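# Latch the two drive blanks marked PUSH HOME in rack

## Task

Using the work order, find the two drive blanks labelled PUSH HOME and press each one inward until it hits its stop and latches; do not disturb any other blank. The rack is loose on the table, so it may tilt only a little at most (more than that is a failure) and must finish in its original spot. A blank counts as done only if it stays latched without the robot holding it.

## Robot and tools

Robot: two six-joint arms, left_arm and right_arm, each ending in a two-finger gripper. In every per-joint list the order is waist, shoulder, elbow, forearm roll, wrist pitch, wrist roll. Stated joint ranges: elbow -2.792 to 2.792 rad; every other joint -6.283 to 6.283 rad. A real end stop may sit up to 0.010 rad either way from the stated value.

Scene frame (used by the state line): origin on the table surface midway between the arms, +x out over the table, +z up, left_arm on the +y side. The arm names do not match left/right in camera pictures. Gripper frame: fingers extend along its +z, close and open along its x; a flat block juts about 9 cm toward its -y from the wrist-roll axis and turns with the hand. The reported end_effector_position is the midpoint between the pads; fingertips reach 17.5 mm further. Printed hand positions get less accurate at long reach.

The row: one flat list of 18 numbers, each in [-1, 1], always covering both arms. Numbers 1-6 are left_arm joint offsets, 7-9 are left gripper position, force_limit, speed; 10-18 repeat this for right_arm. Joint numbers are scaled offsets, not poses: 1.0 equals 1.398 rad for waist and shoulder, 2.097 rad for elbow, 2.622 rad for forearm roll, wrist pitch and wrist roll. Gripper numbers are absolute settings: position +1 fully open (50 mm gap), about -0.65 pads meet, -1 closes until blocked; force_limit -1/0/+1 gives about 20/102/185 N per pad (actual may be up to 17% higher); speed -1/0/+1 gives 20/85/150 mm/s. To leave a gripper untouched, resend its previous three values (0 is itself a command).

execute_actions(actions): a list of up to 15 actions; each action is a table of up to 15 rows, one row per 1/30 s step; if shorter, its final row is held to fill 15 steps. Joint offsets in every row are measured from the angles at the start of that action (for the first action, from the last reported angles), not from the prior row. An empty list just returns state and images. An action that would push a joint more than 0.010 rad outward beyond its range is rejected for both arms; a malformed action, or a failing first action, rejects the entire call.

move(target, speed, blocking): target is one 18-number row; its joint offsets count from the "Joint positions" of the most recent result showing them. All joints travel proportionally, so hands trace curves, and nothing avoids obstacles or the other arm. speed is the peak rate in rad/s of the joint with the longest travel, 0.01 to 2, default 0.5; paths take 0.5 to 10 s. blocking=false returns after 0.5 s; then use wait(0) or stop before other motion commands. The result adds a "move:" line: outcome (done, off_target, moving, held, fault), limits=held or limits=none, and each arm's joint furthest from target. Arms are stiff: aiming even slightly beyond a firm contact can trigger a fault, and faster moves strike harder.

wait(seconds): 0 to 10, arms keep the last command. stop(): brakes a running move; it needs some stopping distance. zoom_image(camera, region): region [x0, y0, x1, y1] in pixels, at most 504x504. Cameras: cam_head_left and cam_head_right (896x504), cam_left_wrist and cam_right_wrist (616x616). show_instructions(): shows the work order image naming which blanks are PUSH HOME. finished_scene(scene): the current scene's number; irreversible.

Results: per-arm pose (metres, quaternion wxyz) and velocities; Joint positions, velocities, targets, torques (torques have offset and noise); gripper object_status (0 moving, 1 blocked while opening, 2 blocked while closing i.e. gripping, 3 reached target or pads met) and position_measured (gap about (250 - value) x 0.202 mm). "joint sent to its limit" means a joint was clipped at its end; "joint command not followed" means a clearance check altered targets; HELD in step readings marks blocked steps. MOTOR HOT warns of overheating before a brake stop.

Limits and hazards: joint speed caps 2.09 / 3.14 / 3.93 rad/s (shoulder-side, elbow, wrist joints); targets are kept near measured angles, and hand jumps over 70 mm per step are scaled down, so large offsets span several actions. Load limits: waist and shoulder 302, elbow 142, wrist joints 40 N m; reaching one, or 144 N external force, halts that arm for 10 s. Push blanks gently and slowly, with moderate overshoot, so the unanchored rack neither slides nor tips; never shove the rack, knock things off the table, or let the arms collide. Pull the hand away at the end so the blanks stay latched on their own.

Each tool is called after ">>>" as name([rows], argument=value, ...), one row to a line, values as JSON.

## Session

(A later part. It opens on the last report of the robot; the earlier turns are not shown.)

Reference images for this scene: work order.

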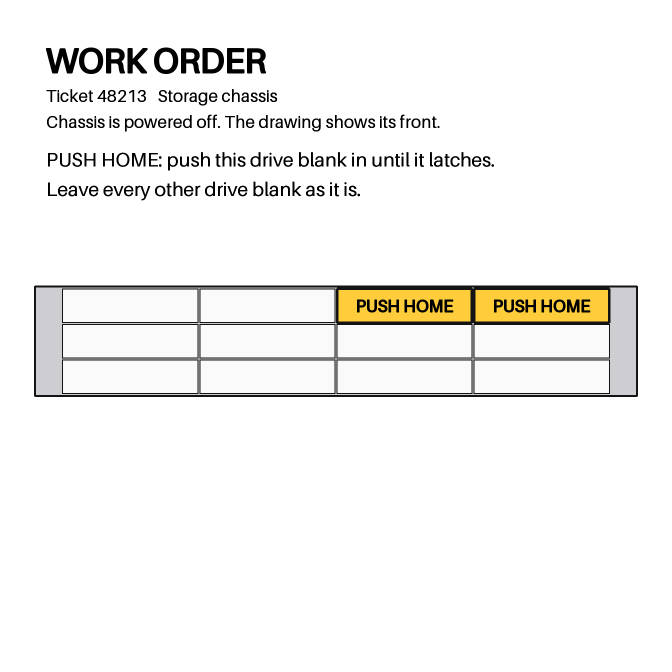

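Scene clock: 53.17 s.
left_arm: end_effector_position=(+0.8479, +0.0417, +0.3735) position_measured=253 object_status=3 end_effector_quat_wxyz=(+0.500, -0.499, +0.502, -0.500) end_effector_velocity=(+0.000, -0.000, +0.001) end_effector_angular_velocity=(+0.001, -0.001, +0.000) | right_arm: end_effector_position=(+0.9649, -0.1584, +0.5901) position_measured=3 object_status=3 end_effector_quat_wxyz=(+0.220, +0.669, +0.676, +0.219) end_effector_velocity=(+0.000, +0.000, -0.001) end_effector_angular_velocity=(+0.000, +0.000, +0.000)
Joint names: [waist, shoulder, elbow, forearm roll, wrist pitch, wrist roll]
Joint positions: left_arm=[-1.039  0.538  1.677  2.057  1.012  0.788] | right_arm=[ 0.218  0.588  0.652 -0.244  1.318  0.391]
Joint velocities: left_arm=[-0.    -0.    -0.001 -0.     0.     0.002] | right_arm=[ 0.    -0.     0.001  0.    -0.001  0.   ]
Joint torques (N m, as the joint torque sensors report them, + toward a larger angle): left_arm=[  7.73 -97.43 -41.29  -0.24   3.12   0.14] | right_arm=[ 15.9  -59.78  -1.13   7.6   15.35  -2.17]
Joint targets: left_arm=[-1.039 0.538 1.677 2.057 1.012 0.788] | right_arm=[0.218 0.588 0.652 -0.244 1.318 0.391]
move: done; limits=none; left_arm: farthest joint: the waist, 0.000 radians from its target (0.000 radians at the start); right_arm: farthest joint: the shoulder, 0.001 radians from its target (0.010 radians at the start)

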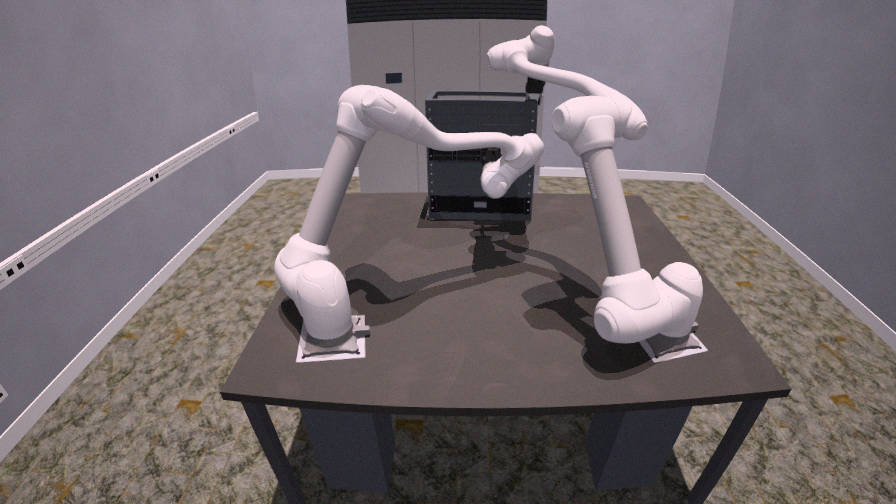

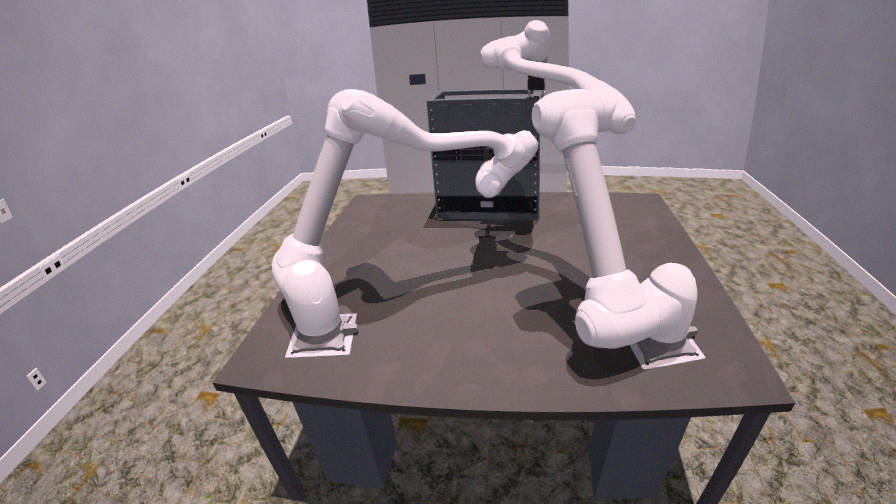

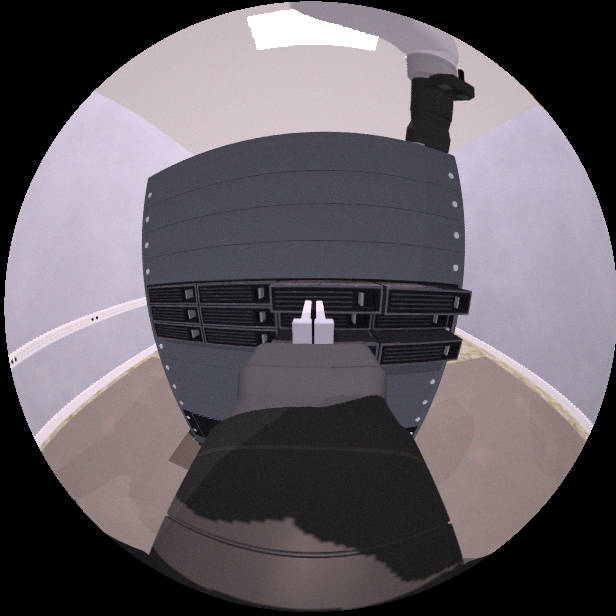

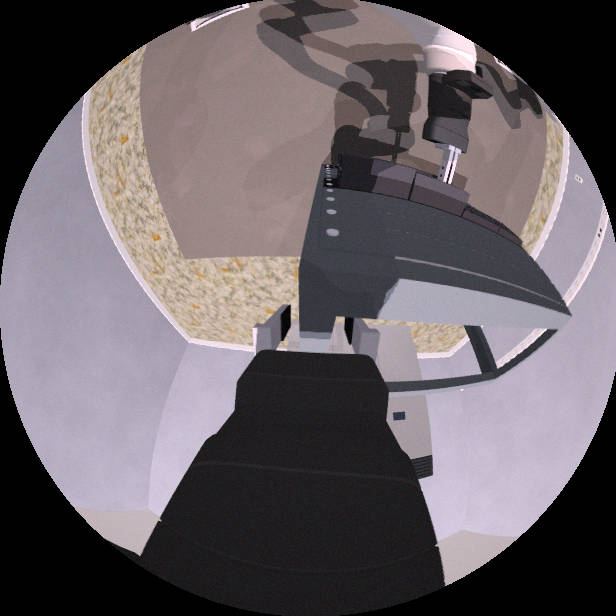

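>>> move(target=[0,0,0,0,0,0,-1,0,0.5,0,0.0013,-0.003,0,0.0016,0,1,0.6,0.5], speed=0.02)

>>> execute_actions([
  [[0,0,0,0,0,0,-1,0,0.5,0,0,0,0,0,0,-1,0.6,0]],
  [[0,0,0,0,0,0,-1,0,0.5,0,0,0,0,0,0,-1,0.6,0]],
  [[0,0,0,0,0,0,-1,0,0.5,0,0,0,0,0,0,-1,0.6,0]],
])

Scene clock: 55.80 s.
left_arm: end_effector_position=(+0.8479, +0.0417, +0.3735) position_measured=253 object_status=3 end_effector_quat_wxyz=(+0.500, -0.499, +0.502, -0.500) end_effector_velocity=(-0.000, -0.000, -0.000) end_effector_angular_velocity=(+0.000, -0.000, -0.000) | right_arm: end_effector_position=(+0.9650, -0.1583, +0.5916) position_measured=3 object_status=3 end_effector_quat_wxyz=(+0.220, +0.669, +0.675, +0.219) end_effector_velocity=(-0.001, -0.000, +0.002) end_effector_angular_velocity=(+0.002, -0.002, +0.000)
Joint names: [waist, shoulder, elbow, forearm roll, wrist pitch, wrist roll]
Joint positions: left_arm=[-1.039  0.538  1.677  2.057  1.012  0.788] | right_arm=[ 0.218  0.59   0.646 -0.244  1.322  0.391]
Joint velocities: left_arm=[-0.    -0.     0.001  0.     0.001 -0.   ] | right_arm=[-0.    -0.001 -0.001  0.001  0.     0.   ]
Joint torques (N m, as the joint torque sensors report them, + toward a larger angle): left_arm=[  2.93 -97.61 -39.63  -0.05   2.39   0.16] | right_arm=[  13.83 -105.57  -35.55    5.86    4.28   -0.49]
Joint targets: left_arm=[-1.039 0.538 1.677 2.057 1.012 0.788] | right_arm=[0.218 0.589 0.646 -0.244 1.322 0.391]
move: done; limits=none; left_arm: farthest joint: the waist, 0.000 radians from its target (0.000 radians at the start); right_arm: farthest joint: the waist, 0.000 radians from its target (0.000 radians at the start)

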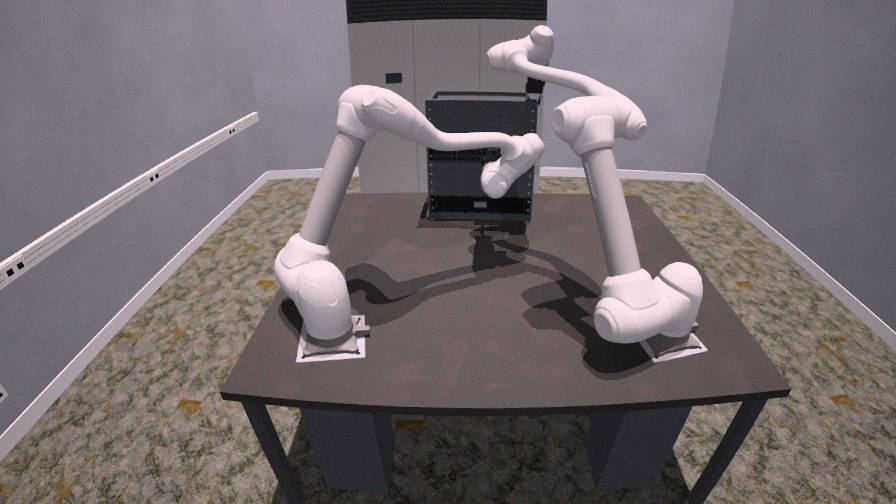

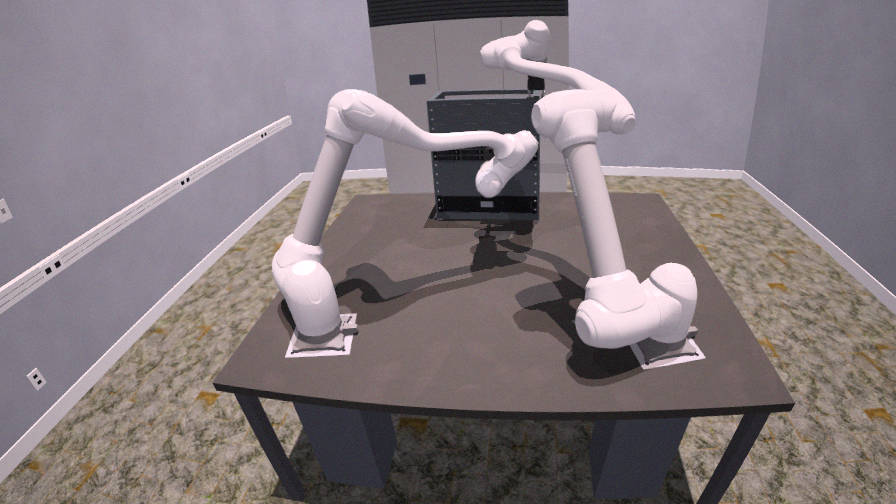

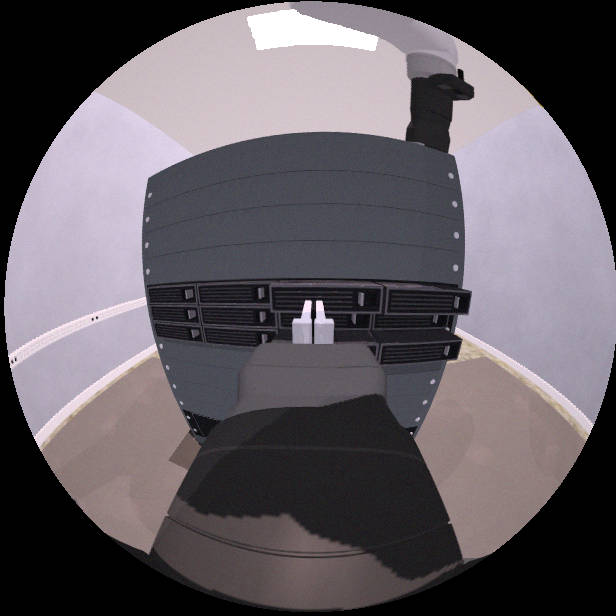

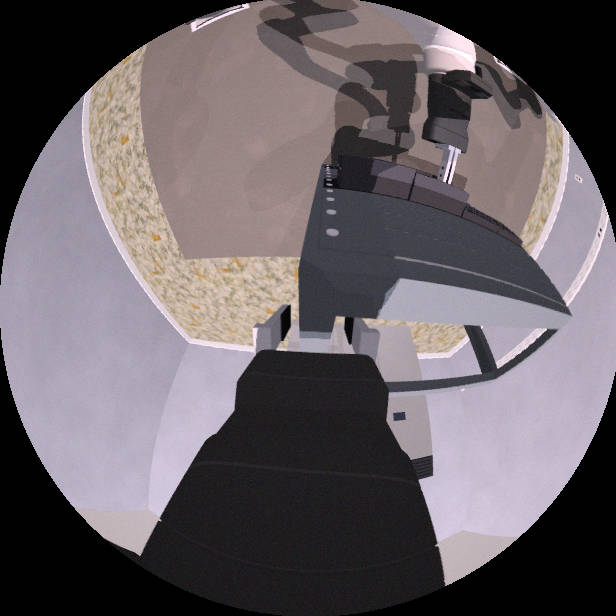

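Scene clock: 57.30 s.
left_arm: end_effector_position=(+0.8479, +0.0417, +0.3735) position_measured=253 object_status=3 end_effector_quat_wxyz=(+0.500, -0.499, +0.502, -0.500) end_effector_velocity=(+0.000, -0.000, +0.000) end_effector_angular_velocity=(+0.001, +0.000, -0.001) | right_arm: end_effector_position=(+0.9651, -0.1584, +0.5917) position_measured=122 object_status=2 end_effector_quat_wxyz=(+0.220, +0.669, +0.675, +0.219) end_effector_velocity=(+0.000, -0.000, +0.000) end_effector_angular_velocity=(-0.001, -0.001, -0.001)
Joint names: [waist, shoulder, elbow, forearm roll, wrist pitch, wrist roll]
Joint positions: left_arm=[-1.039  0.538  1.677  2.057  1.012  0.788] | right_arm=[ 0.218  0.59   0.646 -0.245  1.322  0.391]
Joint velocities: left_arm=[ 0.    -0.    -0.001  0.    -0.001  0.001] | right_arm=[ 0.    -0.     0.    -0.001 -0.     0.   ]
Joint torques (N m, as the joint torque sensors report them, + toward a larger angle): left_arm=[  3.4  -97.71 -39.16  -0.13   2.25   0.05] | right_arm=[ 32.3  -91.73 -40.62  12.49  -5.57  -1.14]
Joint targets: left_arm=[-1.039 0.538 1.677 2.057 1.012 0.788] | right_arm=[0.218 0.590 0.646 -0.245 1.322 0.391]
Step readings (joint positions; steps 1 to 15: 1st action; 16 to 30: 2nd action; 31 to 45: 3rd action):
0: left_arm=[-1.039 0.538 1.677 2.057 1.012 0.788] | right_arm=[0.218 0.590 0.646 -0.244 1.322 0.391]
1: left_arm=[-1.039 0.538 1.677 2.057 1.012 0.788] | right_arm=[0.218 0.590 0.646 -0.244 1.322 0.391]
2: left_arm=[-1.039 0.538 1.677 2.057 1.012 0.788] | right_arm=[0.218 0.590 0.646 -0.244 1.322 0.391]
4: left_arm=[-1.039 0.538 1.677 2.057 1.012 0.788] | right_arm=[0.218 0.590 0.646 -0.244 1.322 0.391]
8: left_arm=[-1.039 0.538 1.677 2.057 1.012 0.788] | right_arm=[0.218 0.590 0.646 -0.244 1.323 0.391]
15: left_arm=[-1.039 0.538 1.677 2.057 1.012 0.788] | right_arm=[0.218 0.590 0.646 -0.245 1.322 0.391]
16: left_arm=[-1.039 0.538 1.677 2.057 1.012 0.788] | right_arm=[0.218 0.590 0.646 -0.245 1.322 0.391]
17: left_arm=[-1.039 0.538 1.677 2.057 1.012 0.788] | right_arm=[0.218 0.590 0.646 -0.245 1.322 0.391]
19: left_arm=[-1.039 0.538 1.677 2.057 1.012 0.788] | right_arm=[0.218 0.590 0.646 -0.245 1.322 0.391]
23: left_arm=[-1.039 0.538 1.677 2.057 1.012 0.788] | right_arm=[0.218 0.590 0.646 -0.245 1.322 0.391]
30: left_arm=[-1.039 0.538 1.677 2.057 1.012 0.788] | right_arm=[0.218 0.590 0.646 -0.245 1.322 0.391]
31: left_arm=[-1.039 0.538 1.677 2.057 1.012 0.788] | right_arm=[0.218 0.590 0.646 -0.245 1.322 0.391]
32: left_arm=[-1.039 0.538 1.677 2.057 1.012 0.788] | right_arm=[0.218 0.590 0.646 -0.245 1.322 0.391]
34: left_arm=[-1.039 0.538 1.677 2.057 1.012 0.788] | right_arm=[0.218 0.590 0.646 -0.245 1.322 0.391]
38: left_arm=[-1.039 0.538 1.677 2.057 1.012 0.788] | right_arm=[0.218 0.590 0.646 -0.245 1.322 0.391]
45: Joint positions above

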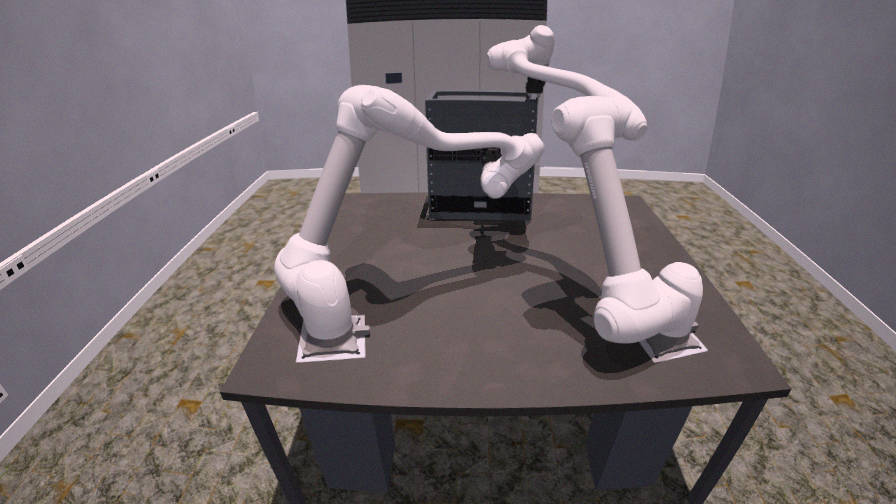

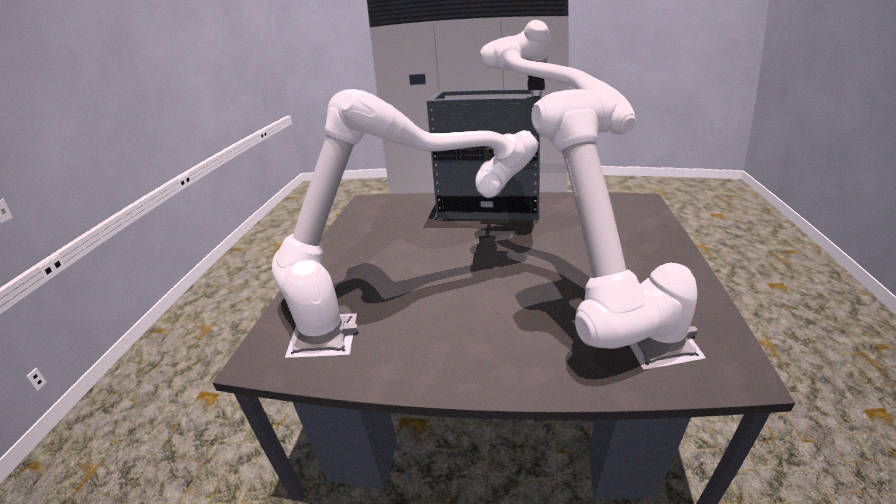

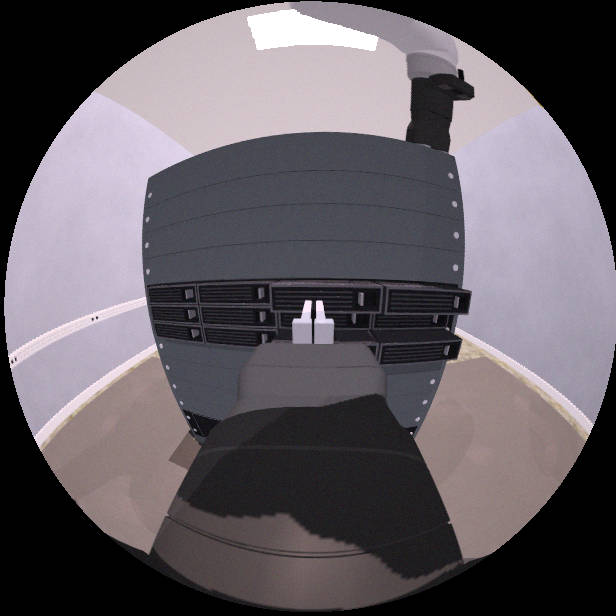

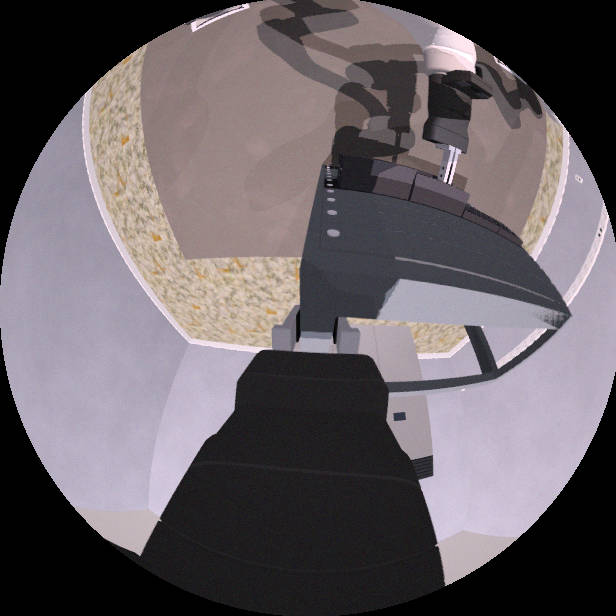

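>>> move(target=[0,0,0,0,0,0,-1,0,0.5,-0.0005,0,0,0,0,0,-1,0.6,0], speed=0.01)

Scene clock: 59.23 s.
left_arm: end_effector_position=(+0.8479, +0.0417, +0.3735) position_measured=253 object_status=3 end_effector_quat_wxyz=(+0.500, -0.499, +0.502, -0.500) end_effector_velocity=(+0.000, -0.000, -0.001) end_effector_angular_velocity=(-0.001, +0.002, -0.001) | right_arm: end_effector_position=(+0.9653, -0.1589, +0.5917) position_measured=122 object_status=2 end_effector_quat_wxyz=(+0.220, +0.669, +0.675, +0.219) end_effector_velocity=(+0.000, -0.000, +0.000) end_effector_angular_velocity=(-0.000, -0.000, +0.000)
Joint names: [waist, shoulder, elbow, forearm roll, wrist pitch, wrist roll]
Joint positions: left_arm=[-1.039  0.538  1.677  2.057  1.012  0.788] | right_arm=[ 0.218  0.59   0.646 -0.244  1.322  0.391]
Joint velocities: left_arm=[ 0.    -0.    -0.    -0.    -0.002 -0.001] | right_arm=[-0.    -0.    -0.     0.     0.    -0.001]
Joint torques (N m, as the joint torque sensors report them, + toward a larger angle): left_arm=[  1.69 -98.64 -39.35  -0.03   2.61  -0.01] | right_arm=[ 11.18 -92.77 -39.83   6.79  -4.45  -1.27]
Joint targets: left_arm=[-1.039 0.538 1.677 2.057 1.012 0.788] | right_arm=[0.218 0.590 0.646 -0.245 1.322 0.391]
move: done; limits=none; left_arm: farthest joint: the waist, 0.000 radians from its target (0.000 radians at the start); right_arm: farthest joint: the forearm roll, 0.001 radians from its target (0.000 radians at the start)

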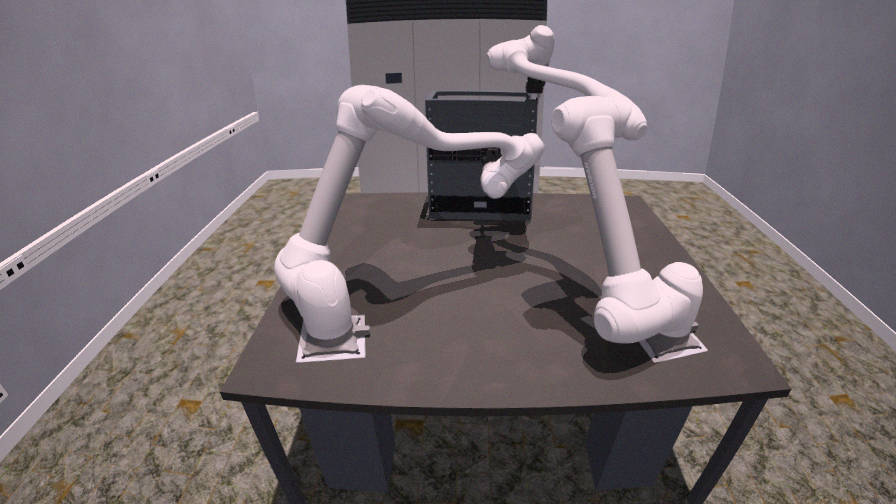

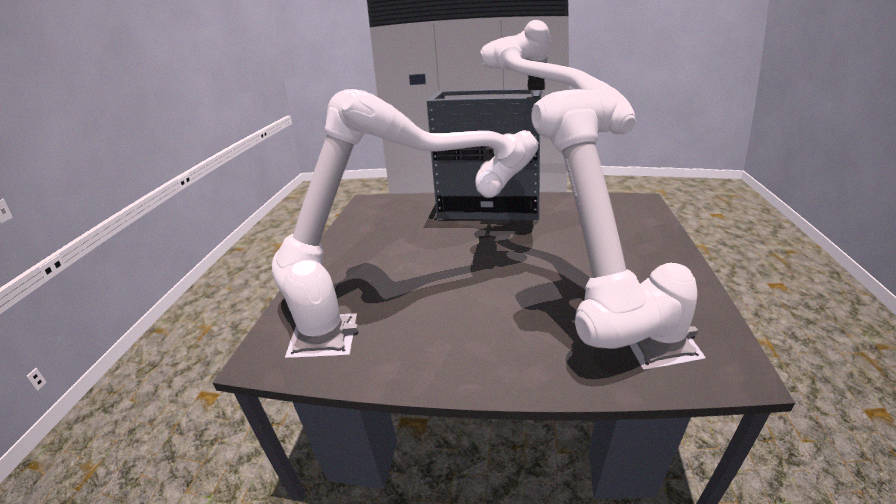

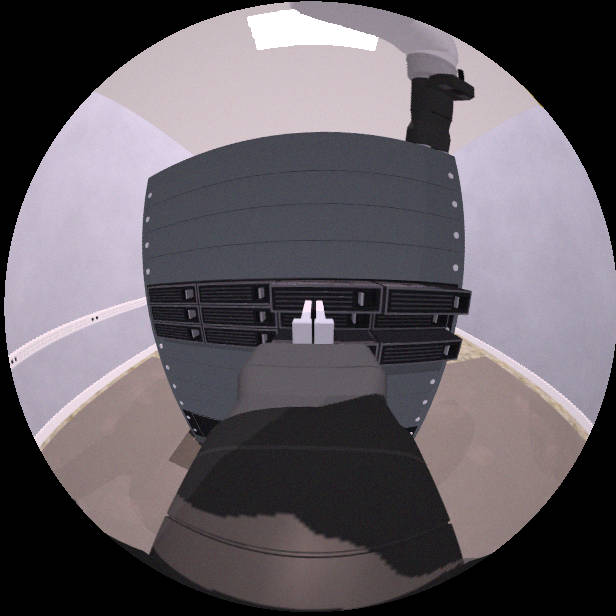

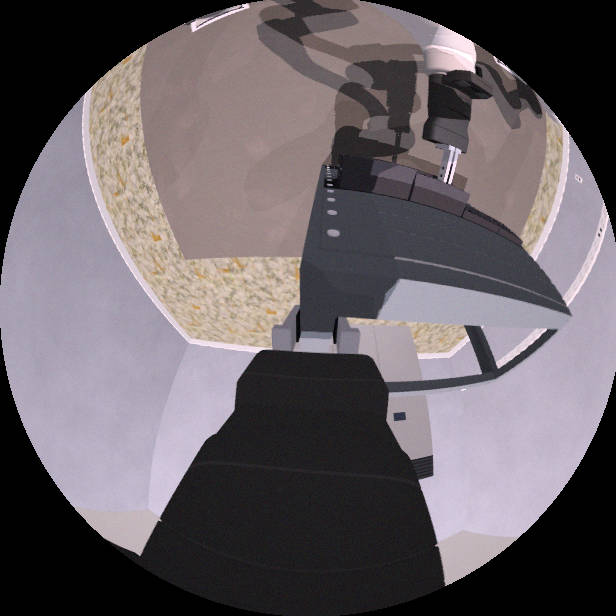

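>>> move(target=[0.0073,0.0042,-0.008,0.0011,-0.0046,0.0026,-1,0,0.5,0,0,0,0,0,0,-1,0.6,0], speed=0.02)

>>> zoom_image(camera="cam_left_wrist", region=[200,250,470,370])

>>> zoom_image(camera="cam_right_wrist", region=[300,100,540,260])

Scene clock: 61.87 s.
left_arm: end_effector_position=(+0.8580, +0.0421, +0.3767) position_measured=253 object_status=3 end_effector_quat_wxyz=(+0.500, -0.499, +0.502, -0.500) end_effector_velocity=(+0.000, +0.000, +0.001) end_effector_angular_velocity=(+0.001, -0.001, +0.001) | right_arm: end_effector_position=(+0.9653, -0.1590, +0.5917) position_measured=122 object_status=2 end_effector_quat_wxyz=(+0.220, +0.669, +0.675, +0.219) end_effector_velocity=(-0.000, -0.000, -0.001) end_effector_angular_velocity=(+0.000, +0.002, -0.000)
Joint names: [waist, shoulder, elbow, forearm roll, wrist pitch, wrist roll]
Joint positions: left_arm=[-1.029  0.544  1.66   2.06   1.     0.795] | right_arm=[ 0.218  0.59   0.646 -0.244  1.322  0.391]
Joint velocities: left_arm=[ 0.    -0.    -0.001  0.     0.001  0.001] | right_arm=[-0.    -0.     0.001  0.     0.001  0.   ]
Joint torques (N m, as the joint torque sensors report them, + toward a larger angle): left_arm=[  4.99 -97.68 -43.19   0.47   3.17  -0.06] | right_arm=[  9.83 -95.93 -40.13   6.17  -3.5   -1.64]
Joint targets: left_arm=[-1.029 0.544 1.660 2.060 1.000 0.795] | right_arm=[0.218 0.590 0.646 -0.244 1.322 0.391]
move: done; limits=none; left_arm: farthest joint: the waist, 0.000 radians from its target (0.010 radians at the start); right_arm: farthest joint: the waist, 0.000 radians from its target (0.000 radians at the start)

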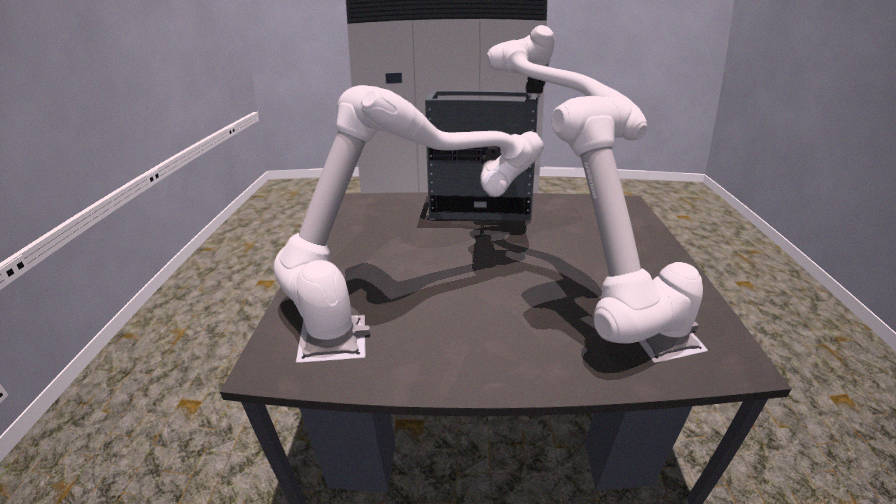

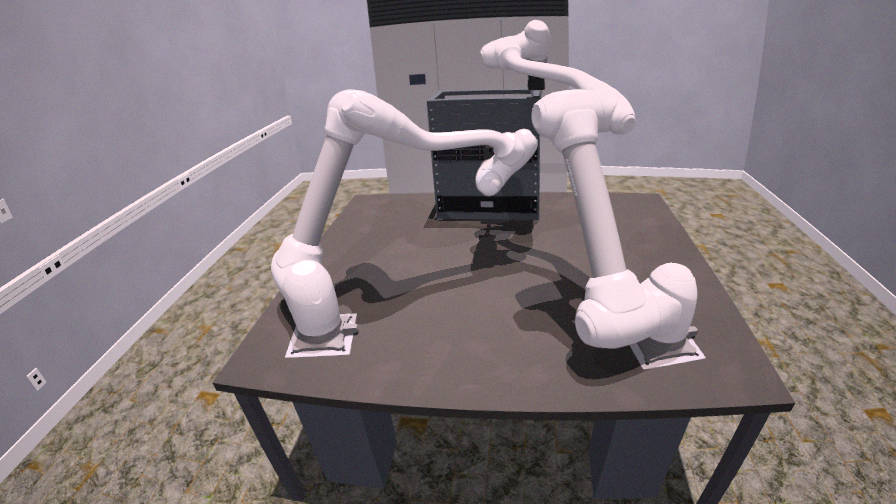

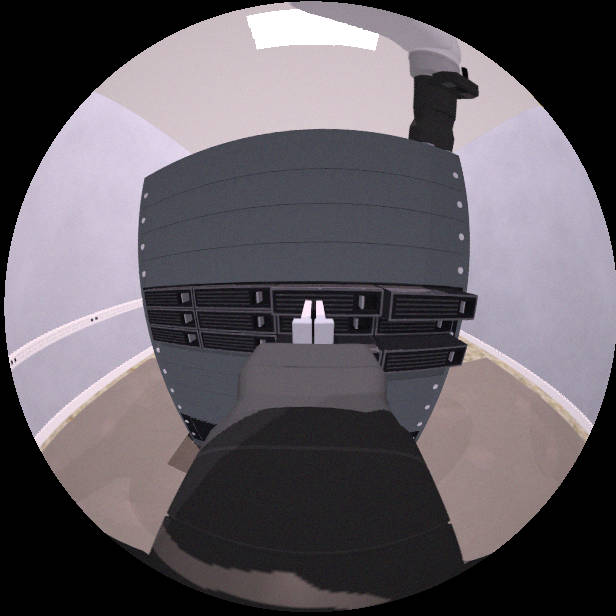

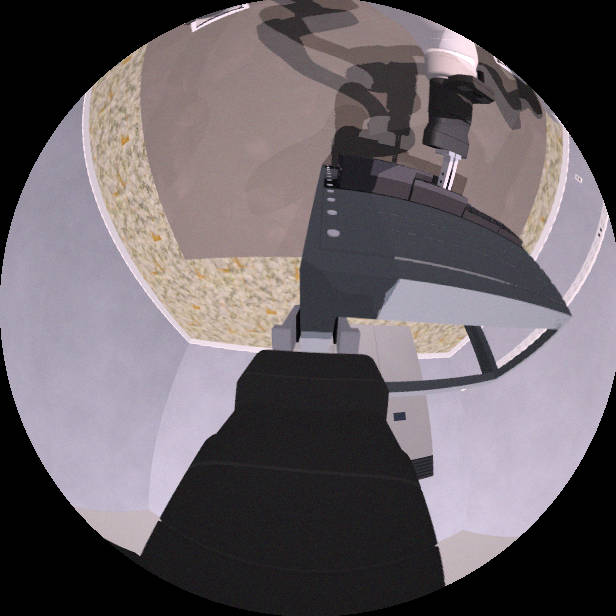

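Region (200, 250, 470, 370) of cam_left_wrist's 616x616 image, scaled by 1.867, with more detail than that image has.

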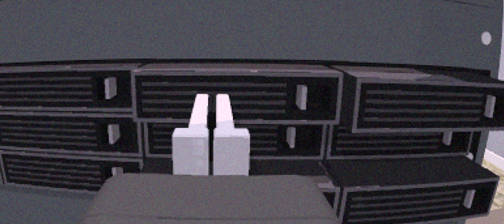

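Region (300, 100, 540, 260) of cam_right_wrist's 616x616 image, scaled by 2.100, with more detail than that image has.

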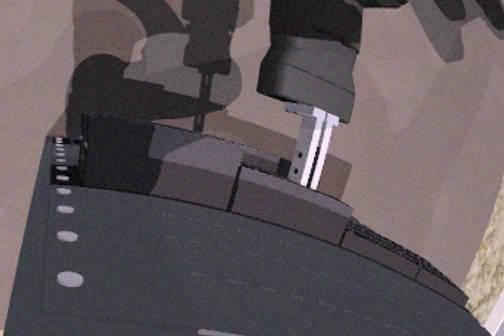

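>>> execute_actions(actions=[])

Scene clock: 66.57 s.
left_arm: end_effector_position=(+0.8580, +0.0421, +0.3767) position_measured=253 object_status=3 end_effector_quat_wxyz=(+0.500, -0.499, +0.502, -0.500) end_effector_velocity=(-0.000, -0.000, -0.000) end_effector_angular_velocity=(+0.001, +0.000, -0.001) | right_arm: end_effector_position=(+0.9653, -0.1589, +0.5917) position_measured=122 object_status=2 end_effector_quat_wxyz=(+0.220, +0.669, +0.675, +0.219) end_effector_velocity=(-0.000, +0.000, -0.000) end_effector_angular_velocity=(+0.001, +0.001, -0.000)
Joint names: [waist, shoulder, elbow, forearm roll, wrist pitch, wrist roll]
Joint positions: left_arm=[-1.029  0.544  1.66   2.06   1.     0.795] | right_arm=[ 0.218  0.59   0.646 -0.244  1.322  0.391]
Joint velocities: left_arm=[-0.     0.    -0.     0.    -0.     0.001] | right_arm=[-0.    -0.     0.     0.001  0.     0.   ]
Joint torques (N m, as the joint torque sensors report them, + toward a larger angle): left_arm=[  6.17 -98.54 -43.69   0.26   2.93  -0.22] | right_arm=[ 13.47 -95.08 -39.77   7.25  -3.67  -1.51]
Joint targets: left_arm=[-1.029 0.544 1.660 2.060 1.000 0.795] | right_arm=[0.218 0.590 0.646 -0.244 1.322 0.391]

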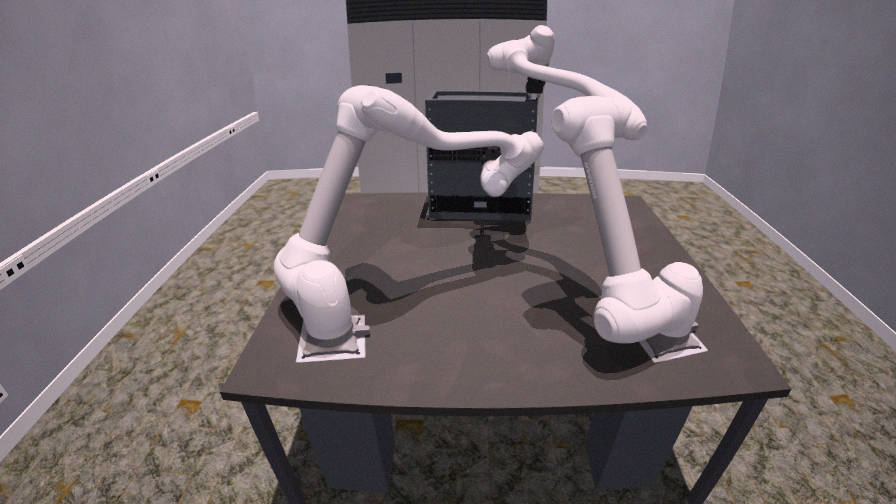

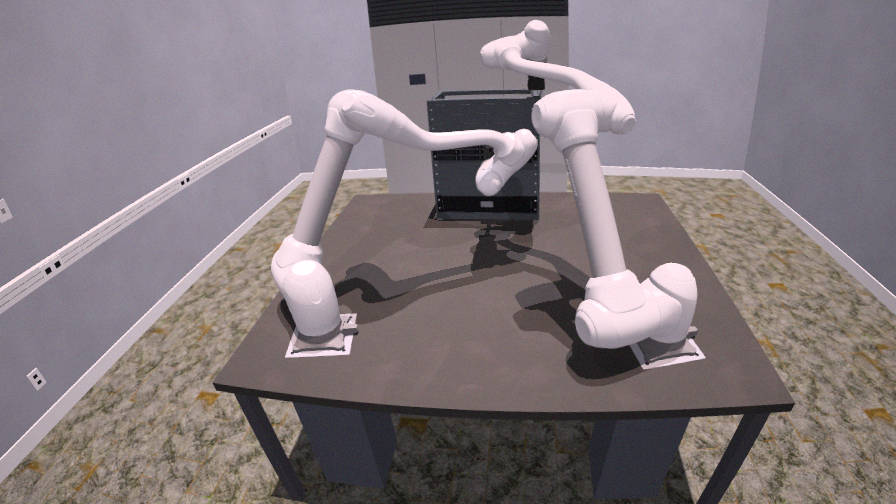

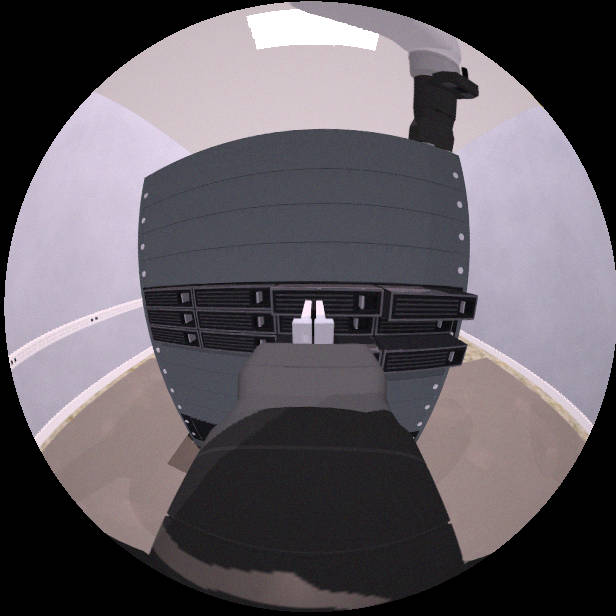

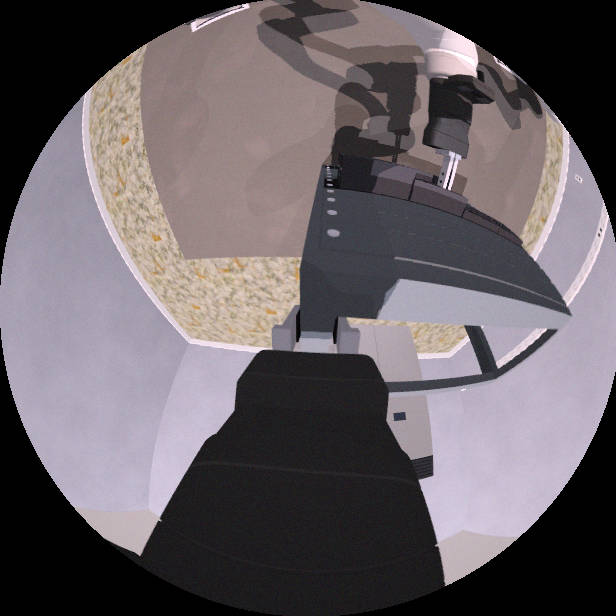

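>>> move(target=[0.0022,0.0019,-0.0021,0.0006,-0.0011,0.0002,-1,0,0.5,0,0,0,0,0,0,-1,0.6,0], speed=0.01)

>>> zoom_image(camera="cam_right_wrist", region=[300, 100, 540, 260])

Scene clock: 68.00 s.
left_arm: end_effector_position=(+0.8610, +0.0423, +0.3767) position_measured=253 object_status=3 end_effector_quat_wxyz=(+0.500, -0.499, +0.502, -0.500) end_effector_velocity=(+0.000, +0.000, -0.000) end_effector_angular_velocity=(+0.002, -0.001, +0.001) | right_arm: end_effector_position=(+0.9653, -0.1589, +0.5917) position_measured=122 object_status=2 end_effector_quat_wxyz=(+0.220, +0.669, +0.675, +0.219) end_effector_velocity=(-0.000, -0.000, -0.000) end_effector_angular_velocity=(-0.000, +0.001, -0.000)
Joint names: [waist, shoulder, elbow, forearm roll, wrist pitch, wrist roll]
Joint positions: left_arm=[-1.026  0.547  1.656  2.062  0.997  0.795] | right_arm=[ 0.218  0.59   0.646 -0.244  1.322  0.391]
Joint velocities: left_arm=[ 0.     0.001 -0.     0.     0.001  0.002] | right_arm=[-0.     0.    -0.     0.     0.001 -0.   ]
Joint torques (N m, as the joint torque sensors report them, + toward a larger angle): left_arm=[  8.69 -96.65 -41.27  -0.6    2.84  -0.29] | right_arm=[ 13.97 -96.43 -39.56   7.34  -3.74  -1.5 ]
Joint targets: left_arm=[-1.026 0.547 1.656 2.061 0.997 0.795] | right_arm=[0.218 0.590 0.646 -0.244 1.322 0.391]
move: done; limits=none; left_arm: farthest joint: the waist, 0.000 radians from its target (0.003 radians at the start); right_arm: farthest joint: the waist, 0.000 radians from its target (0.000 radians at the start)

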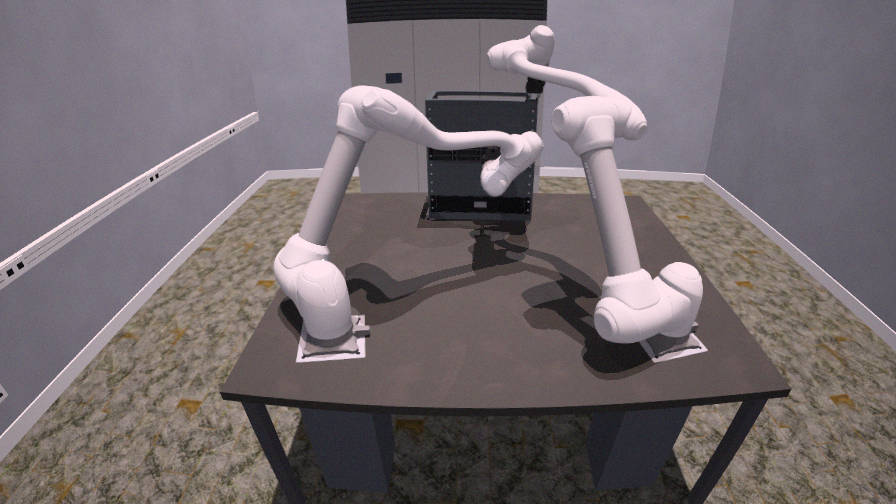

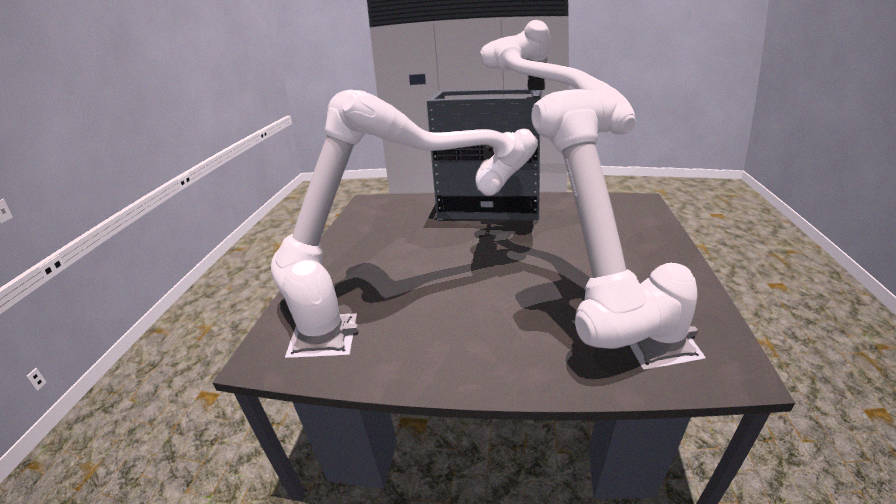

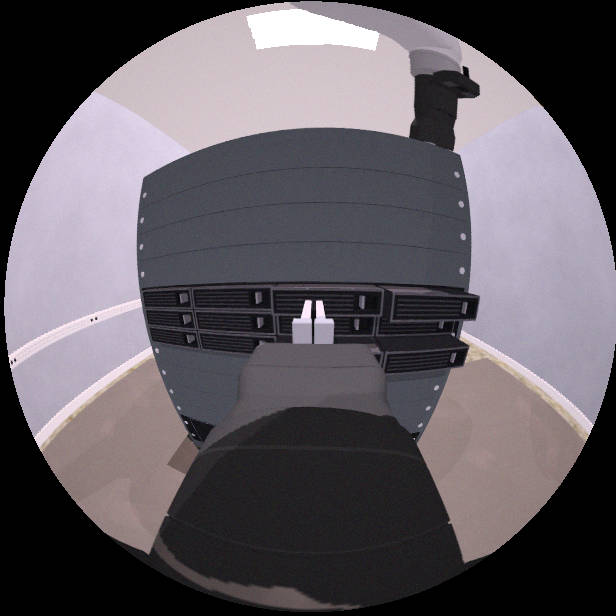

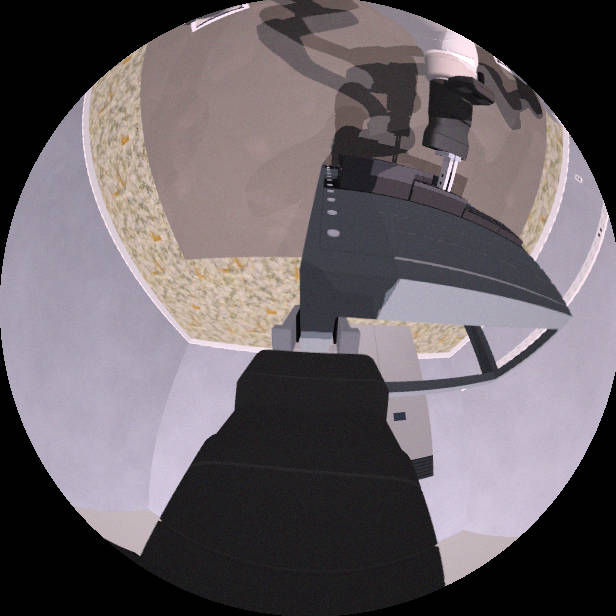

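Region (300, 100, 540, 260) of cam_right_wrist's 616x616 image, scaled by 2.100, with more detail than that image has.

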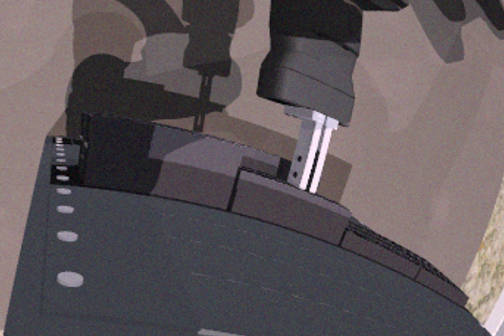

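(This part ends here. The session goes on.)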